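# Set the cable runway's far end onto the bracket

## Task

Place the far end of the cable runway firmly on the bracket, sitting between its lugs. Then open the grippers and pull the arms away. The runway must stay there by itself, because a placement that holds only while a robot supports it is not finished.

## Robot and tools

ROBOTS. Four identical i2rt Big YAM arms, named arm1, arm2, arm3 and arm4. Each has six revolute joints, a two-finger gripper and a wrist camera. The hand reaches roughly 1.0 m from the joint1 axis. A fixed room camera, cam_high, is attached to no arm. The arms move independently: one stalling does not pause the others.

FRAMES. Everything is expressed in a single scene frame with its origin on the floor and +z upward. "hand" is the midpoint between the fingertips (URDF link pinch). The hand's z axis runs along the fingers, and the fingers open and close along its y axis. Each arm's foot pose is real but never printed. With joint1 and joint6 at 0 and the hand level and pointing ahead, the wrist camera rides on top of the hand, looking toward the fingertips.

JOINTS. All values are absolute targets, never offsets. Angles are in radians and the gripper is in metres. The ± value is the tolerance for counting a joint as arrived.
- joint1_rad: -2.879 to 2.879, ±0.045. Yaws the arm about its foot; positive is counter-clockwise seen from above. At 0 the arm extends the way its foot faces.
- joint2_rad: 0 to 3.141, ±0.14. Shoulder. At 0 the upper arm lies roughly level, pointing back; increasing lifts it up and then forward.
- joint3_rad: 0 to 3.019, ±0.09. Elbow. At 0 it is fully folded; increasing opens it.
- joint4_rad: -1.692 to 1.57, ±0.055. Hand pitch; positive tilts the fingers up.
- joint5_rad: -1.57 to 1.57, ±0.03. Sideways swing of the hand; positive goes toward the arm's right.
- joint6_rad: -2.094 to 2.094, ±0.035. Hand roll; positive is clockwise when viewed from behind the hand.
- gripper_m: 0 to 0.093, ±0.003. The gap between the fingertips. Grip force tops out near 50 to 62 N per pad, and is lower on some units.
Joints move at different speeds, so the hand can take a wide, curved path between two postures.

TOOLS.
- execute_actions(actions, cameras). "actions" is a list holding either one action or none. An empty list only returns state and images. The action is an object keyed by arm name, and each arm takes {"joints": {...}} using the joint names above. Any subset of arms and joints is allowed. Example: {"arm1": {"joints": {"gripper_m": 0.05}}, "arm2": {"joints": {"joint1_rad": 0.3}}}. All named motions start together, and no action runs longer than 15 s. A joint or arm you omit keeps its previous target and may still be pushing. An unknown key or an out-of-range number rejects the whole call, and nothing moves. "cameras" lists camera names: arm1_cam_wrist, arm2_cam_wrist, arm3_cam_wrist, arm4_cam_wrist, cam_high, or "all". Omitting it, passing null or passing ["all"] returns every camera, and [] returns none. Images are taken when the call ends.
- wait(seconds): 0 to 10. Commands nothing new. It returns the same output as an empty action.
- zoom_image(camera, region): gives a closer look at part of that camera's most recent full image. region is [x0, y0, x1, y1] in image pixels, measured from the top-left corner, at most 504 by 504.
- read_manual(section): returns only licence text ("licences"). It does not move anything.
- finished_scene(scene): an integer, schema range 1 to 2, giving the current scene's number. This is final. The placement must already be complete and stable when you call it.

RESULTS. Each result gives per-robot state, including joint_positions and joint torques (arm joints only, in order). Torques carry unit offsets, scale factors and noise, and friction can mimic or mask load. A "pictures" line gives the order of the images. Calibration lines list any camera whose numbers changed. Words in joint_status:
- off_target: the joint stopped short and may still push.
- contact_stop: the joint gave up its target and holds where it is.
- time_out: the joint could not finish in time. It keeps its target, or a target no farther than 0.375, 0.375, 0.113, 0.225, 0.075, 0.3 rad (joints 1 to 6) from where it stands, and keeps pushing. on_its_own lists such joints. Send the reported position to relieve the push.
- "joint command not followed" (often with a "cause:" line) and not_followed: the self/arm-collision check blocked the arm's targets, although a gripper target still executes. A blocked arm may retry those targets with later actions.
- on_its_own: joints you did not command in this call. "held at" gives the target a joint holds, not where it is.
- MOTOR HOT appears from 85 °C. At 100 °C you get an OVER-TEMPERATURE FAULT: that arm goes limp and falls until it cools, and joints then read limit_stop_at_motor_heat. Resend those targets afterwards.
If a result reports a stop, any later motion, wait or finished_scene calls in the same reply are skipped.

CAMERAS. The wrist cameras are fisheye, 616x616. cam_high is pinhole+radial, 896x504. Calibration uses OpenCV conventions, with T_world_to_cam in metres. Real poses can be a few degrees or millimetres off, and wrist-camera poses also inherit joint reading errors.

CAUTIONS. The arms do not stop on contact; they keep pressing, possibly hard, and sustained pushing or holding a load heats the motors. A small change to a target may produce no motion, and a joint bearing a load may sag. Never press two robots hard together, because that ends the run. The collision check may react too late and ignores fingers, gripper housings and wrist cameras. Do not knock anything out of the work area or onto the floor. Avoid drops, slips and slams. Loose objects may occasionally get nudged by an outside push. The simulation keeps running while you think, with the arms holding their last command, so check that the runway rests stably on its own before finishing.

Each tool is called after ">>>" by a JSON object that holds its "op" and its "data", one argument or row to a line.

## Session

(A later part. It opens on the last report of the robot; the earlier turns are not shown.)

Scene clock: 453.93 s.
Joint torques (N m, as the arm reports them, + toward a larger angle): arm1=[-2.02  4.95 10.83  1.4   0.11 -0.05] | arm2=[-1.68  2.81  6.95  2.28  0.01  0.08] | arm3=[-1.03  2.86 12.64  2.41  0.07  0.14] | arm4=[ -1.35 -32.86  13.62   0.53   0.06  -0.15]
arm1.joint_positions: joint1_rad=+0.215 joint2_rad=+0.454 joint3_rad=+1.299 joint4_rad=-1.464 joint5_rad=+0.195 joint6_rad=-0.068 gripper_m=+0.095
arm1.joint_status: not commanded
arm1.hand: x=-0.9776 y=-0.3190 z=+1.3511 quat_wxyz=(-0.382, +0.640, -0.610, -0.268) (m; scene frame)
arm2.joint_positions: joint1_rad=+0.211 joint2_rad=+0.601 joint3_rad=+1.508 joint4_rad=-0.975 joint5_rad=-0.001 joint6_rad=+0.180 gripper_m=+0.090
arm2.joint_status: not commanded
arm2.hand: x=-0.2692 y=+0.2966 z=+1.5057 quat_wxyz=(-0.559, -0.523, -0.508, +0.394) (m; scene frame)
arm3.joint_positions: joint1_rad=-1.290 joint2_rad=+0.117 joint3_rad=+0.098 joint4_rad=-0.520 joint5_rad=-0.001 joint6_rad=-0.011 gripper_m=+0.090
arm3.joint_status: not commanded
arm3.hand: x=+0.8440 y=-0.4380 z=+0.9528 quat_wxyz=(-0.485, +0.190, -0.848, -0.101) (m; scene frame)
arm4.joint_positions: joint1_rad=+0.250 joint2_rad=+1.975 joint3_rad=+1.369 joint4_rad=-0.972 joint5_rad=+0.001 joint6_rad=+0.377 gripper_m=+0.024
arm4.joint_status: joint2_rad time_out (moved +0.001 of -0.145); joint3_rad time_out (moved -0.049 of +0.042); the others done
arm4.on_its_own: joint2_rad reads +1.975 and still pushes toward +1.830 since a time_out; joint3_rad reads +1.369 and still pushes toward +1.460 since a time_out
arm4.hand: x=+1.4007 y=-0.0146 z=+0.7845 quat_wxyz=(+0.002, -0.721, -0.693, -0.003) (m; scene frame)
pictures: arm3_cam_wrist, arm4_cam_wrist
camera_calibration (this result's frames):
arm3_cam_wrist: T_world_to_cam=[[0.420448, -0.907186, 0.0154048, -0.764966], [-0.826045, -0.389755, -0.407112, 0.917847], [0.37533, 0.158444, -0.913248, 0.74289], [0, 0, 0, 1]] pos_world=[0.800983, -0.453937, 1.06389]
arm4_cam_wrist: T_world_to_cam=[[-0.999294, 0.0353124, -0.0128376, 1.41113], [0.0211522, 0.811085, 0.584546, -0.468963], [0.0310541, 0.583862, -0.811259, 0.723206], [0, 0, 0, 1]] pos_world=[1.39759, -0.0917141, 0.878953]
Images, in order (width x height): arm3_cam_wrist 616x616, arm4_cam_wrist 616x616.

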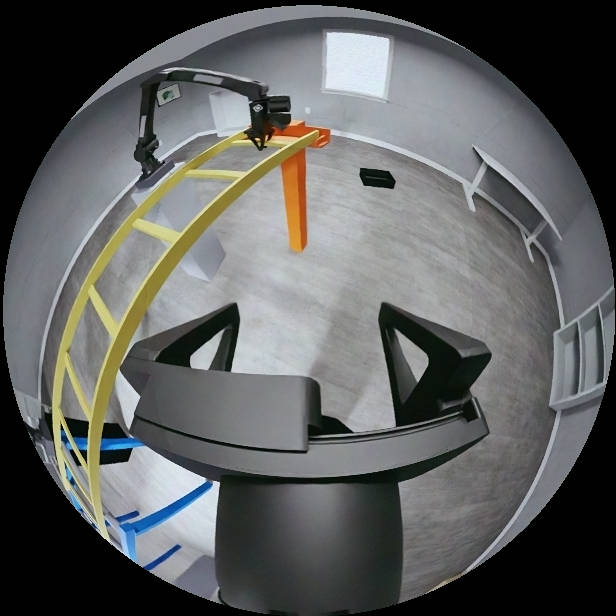

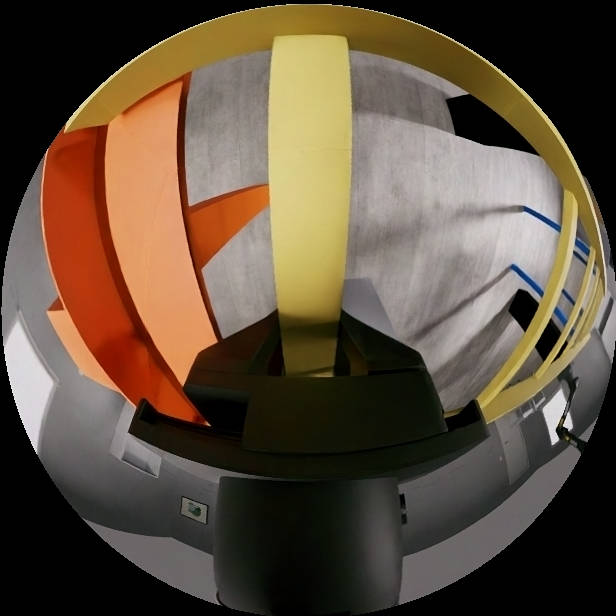

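Now unload gradually onto the shelf.

>>> {"op": "execute_actions", "data": {
  "actions": [
    {"arm4":{"joints":{"joint2_rad":1.98,"joint3_rad":1.40}}}
  ],
  "cameras": ["arm3_cam_wrist","cam_high"]
}}

>>> {"op": "zoom_image", "data": {
  "camera": "cam_high",
  "region": [530, 170, 630, 250]
}}

>>> {"op": "zoom_image", "data": {
  "camera": "arm3_cam_wrist",
  "region": [220, 100, 340, 180]
}}

Scene clock: 459.53 s.
Joint torques (N m, as the arm reports them, + toward a larger angle): arm1=[-2.25  4.92 10.82  1.42  0.11 -0.04] | arm2=[-1.6   2.78  6.95  2.28  0.01  0.09] | arm3=[-1.03  2.85 12.63  2.37  0.07  0.13] | arm4=[ -1.38 -21.23  10.12   0.09   0.04  -0.14]
arm1.joint_positions: joint1_rad=+0.215 joint2_rad=+0.454 joint3_rad=+1.299 joint4_rad=-1.464 joint5_rad=+0.195 joint6_rad=-0.068 gripper_m=+0.095
arm1.joint_status: not commanded
arm1.hand: x=-0.9776 y=-0.3190 z=+1.3511 quat_wxyz=(-0.382, +0.640, -0.610, -0.268) (m; scene frame)
arm2.joint_positions: joint1_rad=+0.211 joint2_rad=+0.601 joint3_rad=+1.508 joint4_rad=-0.975 joint5_rad=-0.001 joint6_rad=+0.180 gripper_m=+0.090
arm2.joint_status: not commanded
arm2.hand: x=-0.2692 y=+0.2966 z=+1.5057 quat_wxyz=(-0.559, -0.523, -0.508, +0.394) (m; scene frame)
arm3.joint_positions: joint1_rad=-1.290 joint2_rad=+0.117 joint3_rad=+0.098 joint4_rad=-0.520 joint5_rad=-0.001 joint6_rad=-0.011 gripper_m=+0.090
arm3.joint_status: not commanded
arm3.hand: x=+0.8440 y=-0.4380 z=+0.9528 quat_wxyz=(-0.485, +0.190, -0.848, -0.101) (m; scene frame)
arm4.joint_positions: joint1_rad=+0.250 joint2_rad=+1.994 joint3_rad=+1.356 joint4_rad=-0.962 joint5_rad=+0.001 joint6_rad=+0.376 gripper_m=+0.024
arm4.joint_status: all done
arm4.hand: x=+1.3986 y=-0.0085 z=+0.7706 quat_wxyz=(+0.012, -0.720, -0.694, -0.007) (m; scene frame)
pictures: arm3_cam_wrist, cam_high
camera_calibration (this result's frames):
arm3_cam_wrist: T_world_to_cam=[[0.420448, -0.907186, 0.0154048, -0.764966], [-0.826045, -0.389755, -0.407112, 0.917847], [0.37533, 0.158444, -0.913248, 0.74289], [0, 0, 0, 1]] pos_world=[0.800983, -0.453937, 1.06389]
Images, in order (width x height): arm3_cam_wrist 616x616, cam_high 896x504.

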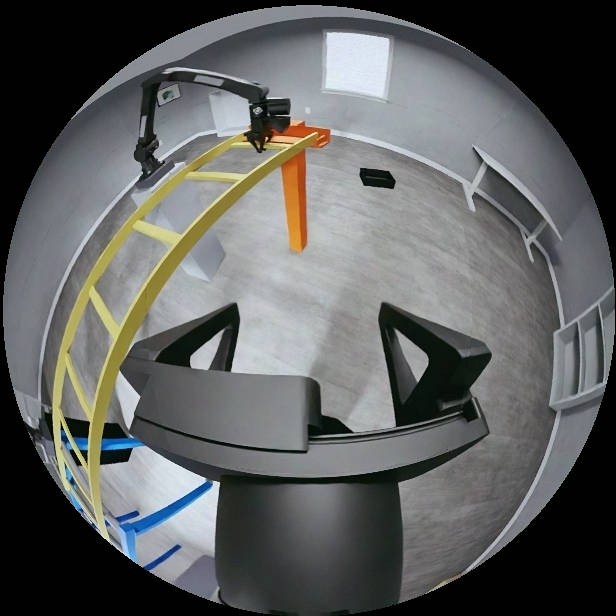

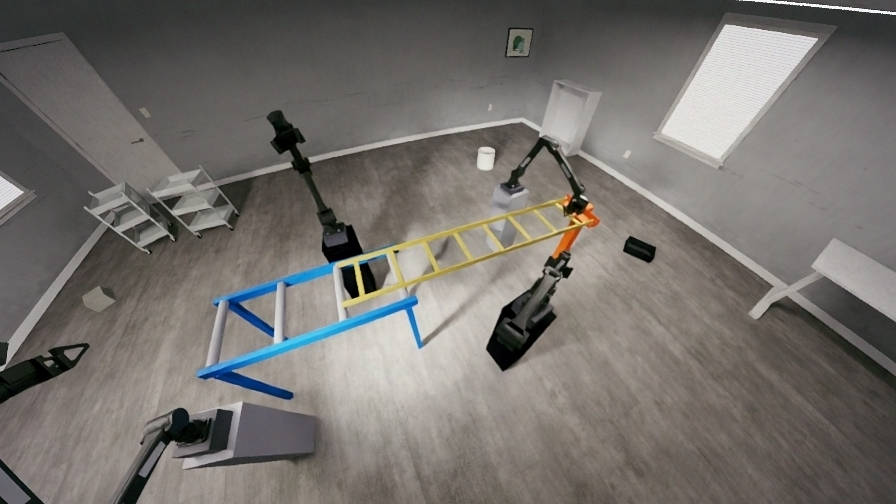

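Region (530, 170, 630, 250) of cam_high's 896x504 image, scaled by 5.040, with more detail than that image has; it fills the top 403 rows of this view, and the rest is white.

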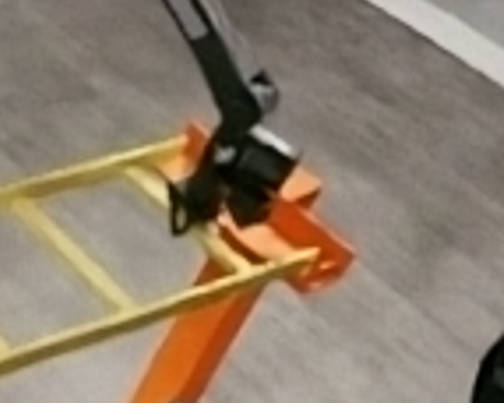

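Region (220, 100, 340, 180) of arm3_cam_wrist's 616x616 image, scaled by 4.200, with more detail than that image has.

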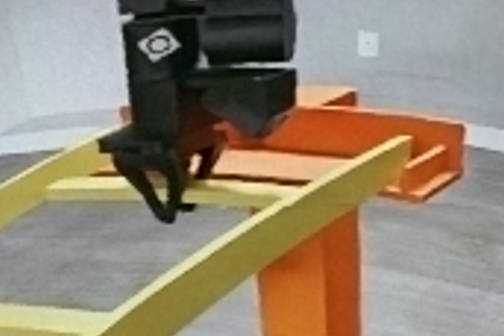

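Resting on the shelf. Release and lift to inspect.

>>> {"op": "execute_actions", "data": {
  "actions": [
    {"arm4":{"joints":{"gripper_m":0.06,"joint3_rad":1.37}}}
  ],
  "cameras": []
}}

>>> {"op": "execute_actions", "data": {
  "actions": [
    {"arm4":{"joints":{"joint2_rad":1.2,"joint4_rad":-1.3}}}
  ],
  "cameras": ["arm4_cam_wrist","cam_high"]
}}

Scene clock: 464.13 s.
Joint torques (N m, as the arm reports them, + toward a larger angle): arm1=[-2.12  4.96 10.82  1.36  0.11 -0.04] | arm2=[-1.67  2.78  6.95  2.28  0.01  0.09] | arm3=[-1.02  2.78 12.62  2.39  0.06  0.13] | arm4=[ -1.41 -20.51   8.08   0.15   0.04  -0.12]
arm1.joint_positions: joint1_rad=+0.215 joint2_rad=+0.454 joint3_rad=+1.299 joint4_rad=-1.464 joint5_rad=+0.195 joint6_rad=-0.068 gripper_m=+0.095
arm1.joint_status: not commanded
arm1.hand: x=-0.9776 y=-0.3190 z=+1.3511 quat_wxyz=(-0.382, +0.640, -0.610, -0.268) (m; scene frame)
arm2.joint_positions: joint1_rad=+0.211 joint2_rad=+0.601 joint3_rad=+1.508 joint4_rad=-0.975 joint5_rad=-0.001 joint6_rad=+0.180 gripper_m=+0.090
arm2.joint_status: not commanded
arm2.hand: x=-0.2692 y=+0.2966 z=+1.5057 quat_wxyz=(-0.559, -0.523, -0.508, +0.394) (m; scene frame)
arm3.joint_positions: joint1_rad=-1.290 joint2_rad=+0.117 joint3_rad=+0.098 joint4_rad=-0.520 joint5_rad=-0.001 joint6_rad=-0.011 gripper_m=+0.090
arm3.joint_status: not commanded
arm3.hand: x=+0.8440 y=-0.4380 z=+0.9528 quat_wxyz=(-0.485, +0.190, -0.848, -0.101) (m; scene frame)
arm4.joint_positions: joint1_rad=+0.250 joint2_rad=+1.985 joint3_rad=+1.356 joint4_rad=-0.963 joint5_rad=+0.001 joint6_rad=+0.376 gripper_m=+0.060
arm4.joint_status: all done
arm4.hand: x=+1.3990 y=-0.0097 z=+0.7753 quat_wxyz=(+0.008, -0.720, -0.694, -0.005) (m; scene frame)
pictures: none
No camera images: the call's "cameras" was empty. Leave "cameras" out to get every camera's image.

Scene clock: 465.73 s.
Joint torques (N m, as the arm reports them, + toward a larger angle): arm1=[-2.22  4.81 10.81  1.44  0.12 -0.04] | arm2=[-1.66  2.84  6.95  2.28  0.01  0.09] | arm3=[-1.06  2.84 12.63  2.39  0.07  0.13] | arm4=[-1.3  -7.86 10.37  0.84  0.04 -0.15]
arm1.joint_positions: joint1_rad=+0.215 joint2_rad=+0.454 joint3_rad=+1.299 joint4_rad=-1.464 joint5_rad=+0.195 joint6_rad=-0.068 gripper_m=+0.095
arm1.joint_status: not commanded
arm1.hand: x=-0.9776 y=-0.3190 z=+1.3511 quat_wxyz=(-0.382, +0.640, -0.610, -0.268) (m; scene frame)
arm2.joint_positions: joint1_rad=+0.211 joint2_rad=+0.601 joint3_rad=+1.508 joint4_rad=-0.975 joint5_rad=-0.001 joint6_rad=+0.180 gripper_m=+0.090
arm2.joint_status: not commanded
arm2.hand: x=-0.2692 y=+0.2966 z=+1.5057 quat_wxyz=(-0.559, -0.523, -0.508, +0.394) (m; scene frame)
arm3.joint_positions: joint1_rad=-1.290 joint2_rad=+0.117 joint3_rad=+0.098 joint4_rad=-0.520 joint5_rad=-0.001 joint6_rad=-0.011 gripper_m=+0.090
arm3.joint_status: not commanded
arm3.hand: x=+0.8440 y=-0.4380 z=+0.9528 quat_wxyz=(-0.485, +0.190, -0.848, -0.101) (m; scene frame)
arm4.joint_positions: joint1_rad=+0.250 joint2_rad=+1.190 joint3_rad=+1.356 joint4_rad=-1.291 joint5_rad=+0.001 joint6_rad=+0.376 gripper_m=+0.060
arm4.joint_status: all done
arm4.hand: x=+1.3599 y=+0.0972 z=+1.1445 quat_wxyz=(-0.203, -0.703, -0.676, +0.091) (m; scene frame)
pictures: arm4_cam_wrist, cam_high
camera_calibration (this result's frames):
arm4_cam_wrist: T_world_to_cam=[[-0.985154, -0.00437291, -0.171619, 1.53743], [-0.0379585, 0.980482, 0.192912, -0.257076], [0.167426, 0.196563, -0.966091, 0.980636], [0, 0, 0, 1]] pos_world=[1.34066, 0.0660253, 1.26083]
Images, in order (width x height): arm4_cam_wrist 616x616, cam_high 896x504.

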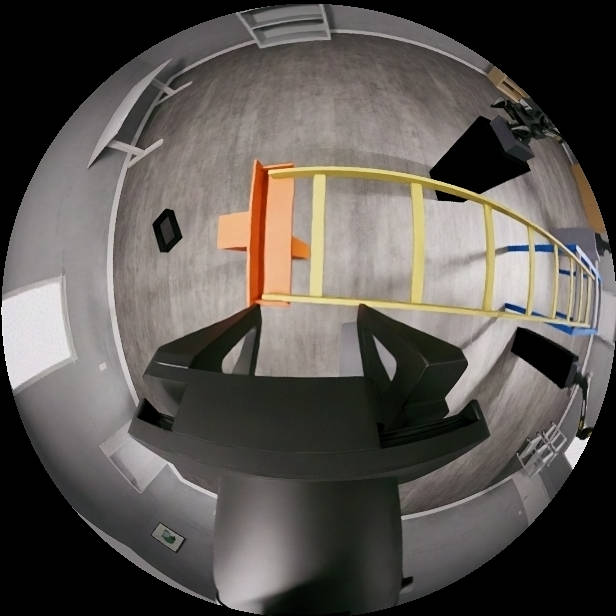

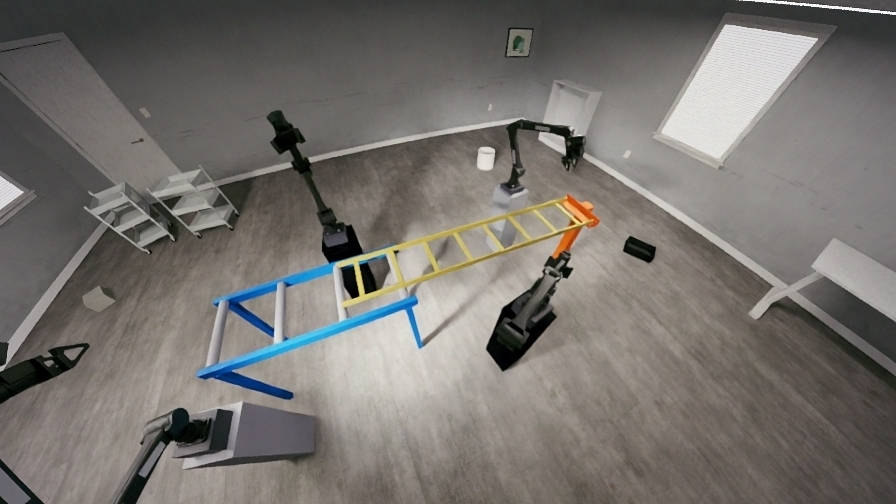

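>>> {"op": "zoom_image", "data": {
  "camera": "arm4_cam_wrist",
  "region": [210, 150, 370, 320]
}}

Region (210, 150, 370, 320) of arm4_cam_wrist's 616x616 image, scaled by 2.965, with more detail than that image has; it fills the left 474 columns of this view, and the rest is white.

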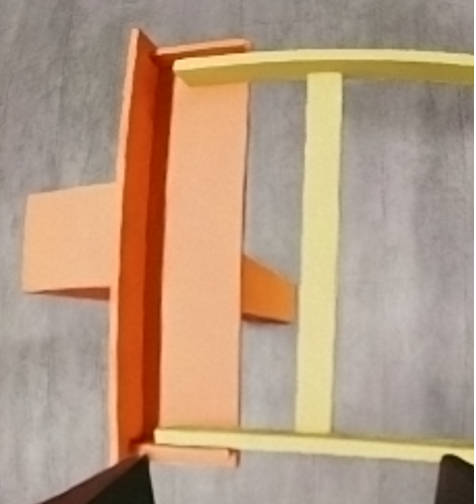

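>>> {"op": "execute_actions", "data": {
  "actions": [
    {"arm4":{"joints":{"joint2_rad":1.99,"joint3_rad":1.40,"joint4_rad":-0.97}}}
  ],
  "cameras": ["arm4_cam_wrist"]
}}

Scene clock: 476.97 s.
Joint torques (N m, as the arm reports them, + toward a larger angle): arm1=[-2.1   4.74 10.84  1.39  0.13 -0.05] | arm2=[-1.72  2.77  6.95  2.28  0.01  0.09] | arm3=[-1.03  2.79 12.63  2.41  0.07  0.13] | arm4=[ -1.42 -20.88   8.28   0.65   0.04  -0.12]
arm1.joint_positions: joint1_rad=+0.215 joint2_rad=+0.454 joint3_rad=+1.299 joint4_rad=-1.464 joint5_rad=+0.195 joint6_rad=-0.068 gripper_m=+0.095
arm1.joint_status: not commanded
arm1.hand: x=-0.9776 y=-0.3190 z=+1.3511 quat_wxyz=(-0.382, +0.640, -0.610, -0.268) (m; scene frame)
arm2.joint_positions: joint1_rad=+0.211 joint2_rad=+0.601 joint3_rad=+1.508 joint4_rad=-0.975 joint5_rad=-0.001 joint6_rad=+0.180 gripper_m=+0.090
arm2.joint_status: not commanded
arm2.hand: x=-0.2692 y=+0.2966 z=+1.5057 quat_wxyz=(-0.559, -0.523, -0.508, +0.394) (m; scene frame)
arm3.joint_positions: joint1_rad=-1.290 joint2_rad=+0.117 joint3_rad=+0.098 joint4_rad=-0.520 joint5_rad=-0.001 joint6_rad=-0.011 gripper_m=+0.090
arm3.joint_status: not commanded
arm3.hand: x=+0.8440 y=-0.4380 z=+0.9528 quat_wxyz=(-0.485, +0.190, -0.848, -0.101) (m; scene frame)
arm4.joint_positions: joint1_rad=+0.250 joint2_rad=+1.995 joint3_rad=+1.384 joint4_rad=-0.978 joint5_rad=+0.001 joint6_rad=+0.376 gripper_m=+0.060
arm4.joint_status: all done
arm4.hand: x=+1.4016 y=-0.0172 z=+0.7787 quat_wxyz=(+0.007, -0.720, -0.694, -0.005) (m; scene frame)
pictures: arm4_cam_wrist
camera_calibration (this result's frames):
arm4_cam_wrist: T_world_to_cam=[[-0.999372, 0.0342385, -0.00909303, 1.40924], [0.0222034, 0.805393, 0.592325, -0.471155], [0.0276038, 0.591751, -0.805648, 0.720592], [0, 0, 0, 1]] pos_world=[1.39893, -0.0951967, 0.872434]
Images, in order (width x height): arm4_cam_wrist 616x616.

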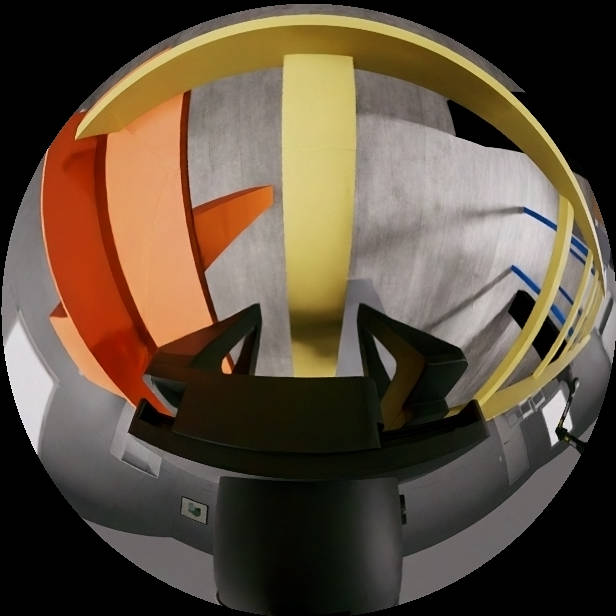

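>>> {"op": "execute_actions", "data": {
  "actions": [
    {"arm4":{"joints":{"joint1_rad":0.36,"joint6_rad":0.41,"gripper_m":0.03}}}
  ],
  "cameras": ["arm4_cam_wrist"]
}}

Scene clock: 482.67 s.
Joint torques (N m, as the arm reports them, + toward a larger angle): arm1=[-2.06  4.74 10.86  1.42  0.12 -0.04] | arm2=[-1.69  2.79  6.94  2.27  0.01  0.09] | arm3=[-1.04  2.75 12.61  2.39  0.07  0.14] | arm4=[  5.17 -20.78   8.27   0.73  -1.36   0.15]
arm1.joint_positions: joint1_rad=+0.215 joint2_rad=+0.454 joint3_rad=+1.299 joint4_rad=-1.464 joint5_rad=+0.195 joint6_rad=-0.068 gripper_m=+0.095
arm1.joint_status: not commanded
arm1.hand: x=-0.9776 y=-0.3190 z=+1.3511 quat_wxyz=(-0.382, +0.640, -0.610, -0.268) (m; scene frame)
arm2.joint_positions: joint1_rad=+0.211 joint2_rad=+0.601 joint3_rad=+1.508 joint4_rad=-0.975 joint5_rad=-0.001 joint6_rad=+0.180 gripper_m=+0.090
arm2.joint_status: not commanded
arm2.hand: x=-0.2692 y=+0.2966 z=+1.5057 quat_wxyz=(-0.559, -0.523, -0.508, +0.394) (m; scene frame)
arm3.joint_positions: joint1_rad=-1.290 joint2_rad=+0.117 joint3_rad=+0.098 joint4_rad=-0.520 joint5_rad=-0.001 joint6_rad=-0.011 gripper_m=+0.090
arm3.joint_status: not commanded
arm3.hand: x=+0.8440 y=-0.4380 z=+0.9528 quat_wxyz=(-0.485, +0.190, -0.848, -0.101) (m; scene frame)
arm4.joint_positions: joint1_rad=+0.263 joint2_rad=+1.995 joint3_rad=+1.384 joint4_rad=-0.979 joint5_rad=+0.038 joint6_rad=+0.390 gripper_m=+0.030
arm4.joint_status: joint1_rad time_out (moved +0.013 of +0.110); the others done
arm4.on_its_own: joint1_rad reads +0.263 and still pushes toward +0.360 since a time_out
arm4.hand: x=+1.4025 y=-0.0167 z=+0.7788 quat_wxyz=(+0.015, -0.720, -0.694, +0.012) (m; scene frame)
pictures: arm4_cam_wrist
camera_calibration (this result's frames):
arm4_cam_wrist: T_world_to_cam=[[-0.999089, 0.0340942, 0.0256835, 1.3826], [0.0426727, 0.812527, 0.581359, -0.491662], [-0.00104754, 0.581926, -0.813241, 0.766338], [0, 0, 0, 1]] pos_world=[1.40312, -0.0936015, 0.87354]
Images, in order (width x height): arm4_cam_wrist 616x616.

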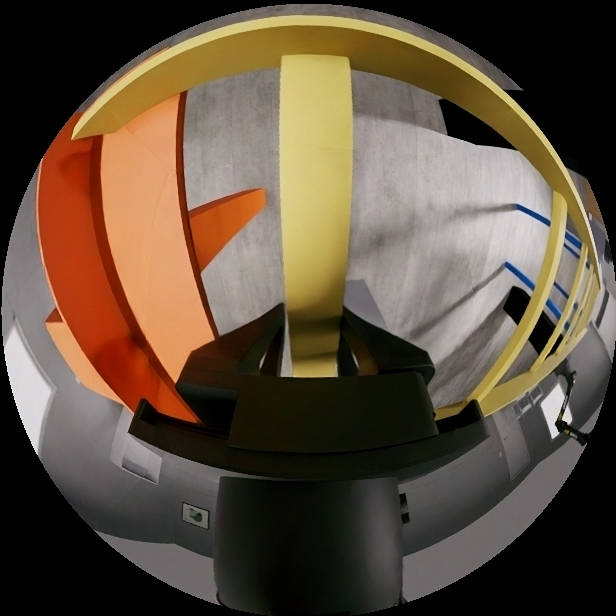

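>>> {"op": "execute_actions", "data": {
  "actions": [
    {"arm4":{"joints":{"joint1_rad":0.34,"joint2_rad":1.88,"joint3_rad":1.46,"gripper_m":0.0}}}
  ],
  "cameras": ["arm4_cam_wrist"]
}}

Scene clock: 489.10 s.
Joint torques (N m, as the arm reports them, + toward a larger angle): arm1=[-2.21  4.93 10.86  1.37  0.13 -0.05] | arm2=[-1.7   2.81  6.95  2.29  0.01  0.09] | arm3=[-0.99  2.75 12.65  2.4   0.07  0.14] | arm4=[  2.27 -30.    12.54   0.41  -1.04  -0.03]
arm1.joint_positions: joint1_rad=+0.215 joint2_rad=+0.454 joint3_rad=+1.299 joint4_rad=-1.464 joint5_rad=+0.195 joint6_rad=-0.068 gripper_m=+0.095
arm1.joint_status: not commanded
arm1.hand: x=-0.9776 y=-0.3190 z=+1.3511 quat_wxyz=(-0.382, +0.640, -0.610, -0.268) (m; scene frame)
arm2.joint_positions: joint1_rad=+0.211 joint2_rad=+0.601 joint3_rad=+1.508 joint4_rad=-0.975 joint5_rad=-0.001 joint6_rad=+0.180 gripper_m=+0.090
arm2.joint_status: not commanded
arm2.hand: x=-0.2692 y=+0.2966 z=+1.5057 quat_wxyz=(-0.559, -0.523, -0.508, +0.394) (m; scene frame)
arm3.joint_positions: joint1_rad=-1.290 joint2_rad=+0.117 joint3_rad=+0.098 joint4_rad=-0.520 joint5_rad=-0.001 joint6_rad=-0.011 gripper_m=+0.090
arm3.joint_status: not commanded
arm3.hand: x=+0.8440 y=-0.4380 z=+0.9528 quat_wxyz=(-0.485, +0.190, -0.848, -0.101) (m; scene frame)
arm4.joint_positions: joint1_rad=+0.287 joint2_rad=+1.991 joint3_rad=+1.385 joint4_rad=-0.971 joint5_rad=+0.029 joint6_rad=+0.408 gripper_m=+0.025
arm4.joint_status: joint1_rad time_out (moved +0.024 of +0.077); gripper_m off_target (ended at +0.025, target +0.000); the others done
arm4.on_its_own: joint1_rad reads +0.287 and still pushes toward +0.340 since a time_out
arm4.hand: x=+1.4171 y=-0.0141 z=+0.7809 quat_wxyz=(+0.007, -0.718, -0.696, +0.011) (m; scene frame)
pictures: arm4_cam_wrist
camera_calibration (this result's frames):
arm4_cam_wrist: T_world_to_cam=[[-0.999521, 0.0279115, 0.0133659, 1.40724], [0.0305219, 0.817798, 0.574696, -0.473158], [0.00511004, 0.574828, -0.818258, 0.76163], [0, 0, 0, 1]] pos_world=[1.41712, -0.0901371, 0.876323]
Images, in order (width x height): arm4_cam_wrist 616x616.

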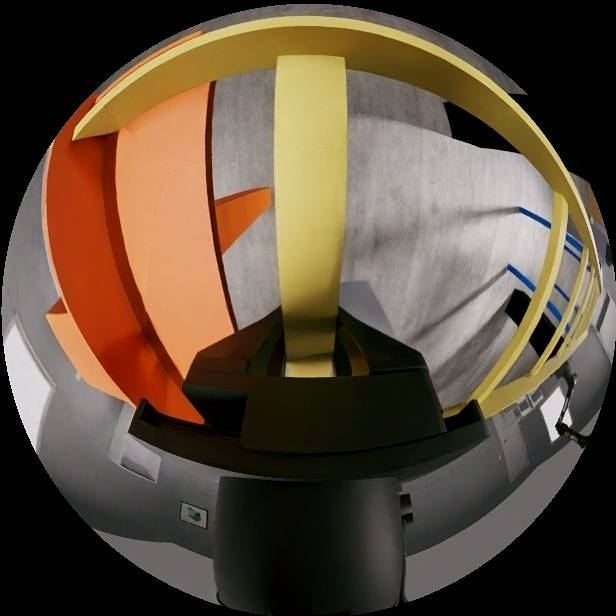

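Slid ~1.7 cm deeper. Unload, release and retreat.

>>> {"op": "execute_actions", "data": {
  "actions": [
    {"arm4":{"joints":{"joint1_rad":0.275,"joint2_rad":1.985,"joint3_rad":1.40}}}
  ],
  "cameras": []
}}

>>> {"op": "execute_actions", "data": {
  "actions": [
    {"arm4":{"joints":{"gripper_m":0.05}}}
  ],
  "cameras": []
}}

>>> {"op": "execute_actions", "data": {
  "actions": [
    {"arm4":{"joints":{"joint2_rad":1.0,"joint4_rad":-1.25}}}
  ],
  "cameras": ["arm4_cam_wrist","cam_high"]
}}

Scene clock: 494.53 s.
Joint torques (N m, as the arm reports them, + toward a larger angle): arm1=[-2.17  4.88 10.84  1.4   0.13 -0.05] | arm2=[-1.66  2.8   6.95  2.29  0.01  0.09] | arm3=[-1.01  2.84 12.61  2.4   0.07  0.13] | arm4=[ -1.73 -21.06   8.34   0.39  -0.78  -0.04]
arm1.joint_positions: joint1_rad=+0.215 joint2_rad=+0.454 joint3_rad=+1.299 joint4_rad=-1.464 joint5_rad=+0.195 joint6_rad=-0.068 gripper_m=+0.095
arm1.joint_status: not commanded
arm1.hand: x=-0.9776 y=-0.3190 z=+1.3511 quat_wxyz=(-0.382, +0.640, -0.610, -0.268) (m; scene frame)
arm2.joint_positions: joint1_rad=+0.211 joint2_rad=+0.601 joint3_rad=+1.508 joint4_rad=-0.975 joint5_rad=-0.001 joint6_rad=+0.180 gripper_m=+0.090
arm2.joint_status: not commanded
arm2.hand: x=-0.2692 y=+0.2966 z=+1.5057 quat_wxyz=(-0.559, -0.523, -0.508, +0.394) (m; scene frame)
arm3.joint_positions: joint1_rad=-1.290 joint2_rad=+0.117 joint3_rad=+0.098 joint4_rad=-0.520 joint5_rad=-0.001 joint6_rad=-0.011 gripper_m=+0.090
arm3.joint_status: not commanded
arm3.hand: x=+0.8440 y=-0.4380 z=+0.9528 quat_wxyz=(-0.485, +0.190, -0.848, -0.101) (m; scene frame)
arm4.joint_positions: joint1_rad=+0.284 joint2_rad=+1.993 joint3_rad=+1.383 joint4_rad=-0.970 joint5_rad=+0.023 joint6_rad=+0.408 gripper_m=+0.025
arm4.joint_status: all done
arm4.hand: x=+1.4161 y=-0.0134 z=+0.7793 quat_wxyz=(+0.008, -0.719, -0.695, +0.007) (m; scene frame)
pictures: none
No camera images: the call's "cameras" was empty. Leave "cameras" out to get every camera's image.

Scene clock: 495.13 s.
Joint torques (N m, as the arm reports them, + toward a larger angle): arm1=[-2.18  4.95 10.85  1.39  0.13 -0.04] | arm2=[-1.75  2.74  6.93  2.28  0.01  0.09] | arm3=[-1.04  2.83 12.63  2.4   0.06  0.13] | arm4=[ -1.8  -20.59   8.41   0.48   0.01  -0.02]
arm1.joint_positions: joint1_rad=+0.215 joint2_rad=+0.454 joint3_rad=+1.299 joint4_rad=-1.464 joint5_rad=+0.195 joint6_rad=-0.068 gripper_m=+0.095
arm1.joint_status: not commanded
arm1.hand: x=-0.9776 y=-0.3190 z=+1.3511 quat_wxyz=(-0.382, +0.640, -0.610, -0.268) (m; scene frame)
arm2.joint_positions: joint1_rad=+0.211 joint2_rad=+0.601 joint3_rad=+1.508 joint4_rad=-0.975 joint5_rad=-0.001 joint6_rad=+0.180 gripper_m=+0.090
arm2.joint_status: not commanded
arm2.hand: x=-0.2692 y=+0.2966 z=+1.5057 quat_wxyz=(-0.559, -0.523, -0.508, +0.394) (m; scene frame)
arm3.joint_positions: joint1_rad=-1.290 joint2_rad=+0.117 joint3_rad=+0.098 joint4_rad=-0.520 joint5_rad=-0.001 joint6_rad=-0.011 gripper_m=+0.090
arm3.joint_status: not commanded
arm3.hand: x=+0.8440 y=-0.4380 z=+0.9528 quat_wxyz=(-0.485, +0.190, -0.848, -0.101) (m; scene frame)
arm4.joint_positions: joint1_rad=+0.284 joint2_rad=+1.988 joint3_rad=+1.383 joint4_rad=-0.970 joint5_rad=+0.002 joint6_rad=+0.408 gripper_m=+0.050
arm4.joint_status: all done
arm4.hand: x=+1.4196 y=-0.0127 z=+0.7817 quat_wxyz=(+0.001, -0.719, -0.695, -0.001) (m; scene frame)
pictures: none
No camera images: the call's "cameras" was empty. Leave "cameras" out to get every camera's image.

Scene clock: 496.83 s.
Joint torques (N m, as the arm reports them, + toward a larger angle): arm1=[-2.25  4.79 10.86  1.4   0.12 -0.04] | arm2=[-1.73  2.74  6.97  2.3   0.02  0.09] | arm3=[-1.05  2.84 12.63  2.4   0.07  0.13] | arm4=[-1.78 -3.77 10.21  1.24 -0.01 -0.06]
arm1.joint_positions: joint1_rad=+0.215 joint2_rad=+0.454 joint3_rad=+1.299 joint4_rad=-1.464 joint5_rad=+0.195 joint6_rad=-0.068 gripper_m=+0.095
arm1.joint_status: not commanded
arm1.hand: x=-0.9776 y=-0.3190 z=+1.3511 quat_wxyz=(-0.382, +0.640, -0.610, -0.268) (m; scene frame)
arm2.joint_positions: joint1_rad=+0.211 joint2_rad=+0.601 joint3_rad=+1.508 joint4_rad=-0.975 joint5_rad=-0.001 joint6_rad=+0.180 gripper_m=+0.090
arm2.joint_status: not commanded
arm2.hand: x=-0.2692 y=+0.2966 z=+1.5057 quat_wxyz=(-0.559, -0.523, -0.508, +0.394) (m; scene frame)
arm3.joint_positions: joint1_rad=-1.290 joint2_rad=+0.117 joint3_rad=+0.098 joint4_rad=-0.520 joint5_rad=-0.001 joint6_rad=-0.011 gripper_m=+0.090
arm3.joint_status: not commanded
arm3.hand: x=+0.8440 y=-0.4380 z=+0.9528 quat_wxyz=(-0.485, +0.190, -0.848, -0.101) (m; scene frame)
arm4.joint_positions: joint1_rad=+0.284 joint2_rad=+0.992 joint3_rad=+1.387 joint4_rad=-1.240 joint5_rad=+0.002 joint6_rad=+0.408 gripper_m=+0.050
arm4.joint_status: all done
arm4.hand: x=+1.3586 y=+0.1389 z=+1.2432 quat_wxyz=(-0.328, -0.673, -0.649, +0.136) (m; scene frame)
pictures: arm4_cam_wrist, cam_high
camera_calibration (this result's frames):
arm4_cam_wrist: T_world_to_cam=[[-0.959798, -0.0673816, -0.272483, 1.65296], [-0.0510575, 0.996475, -0.0665699, 0.0211363], [0.276008, -0.0499814, -0.959855, 0.947034], [0, 0, 0, 1]] pos_world=[1.3262, 0.137651, 1.36083]
Images, in order (width x height): arm4_cam_wrist 616x616, cam_high 896x504.

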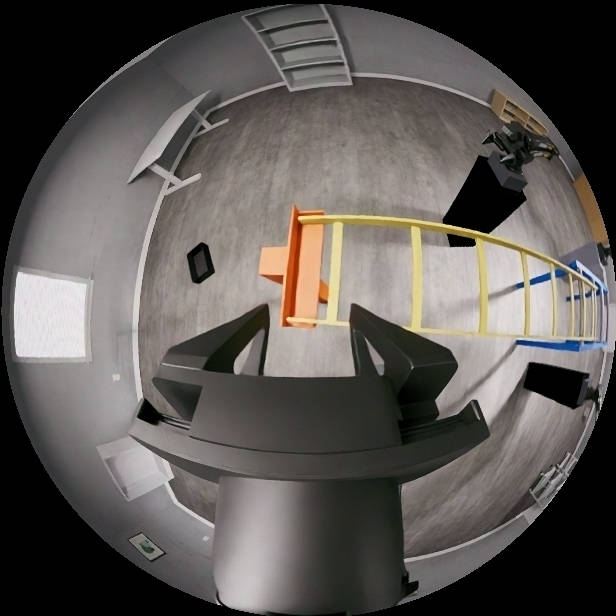

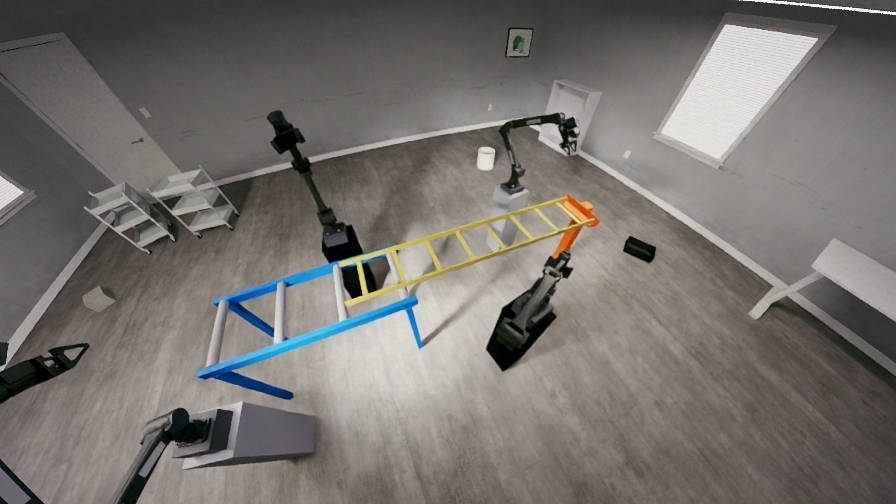

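>>> {"op": "finished_scene", "data": {
  "scene": 1
}}

The scene is finished: the task was done.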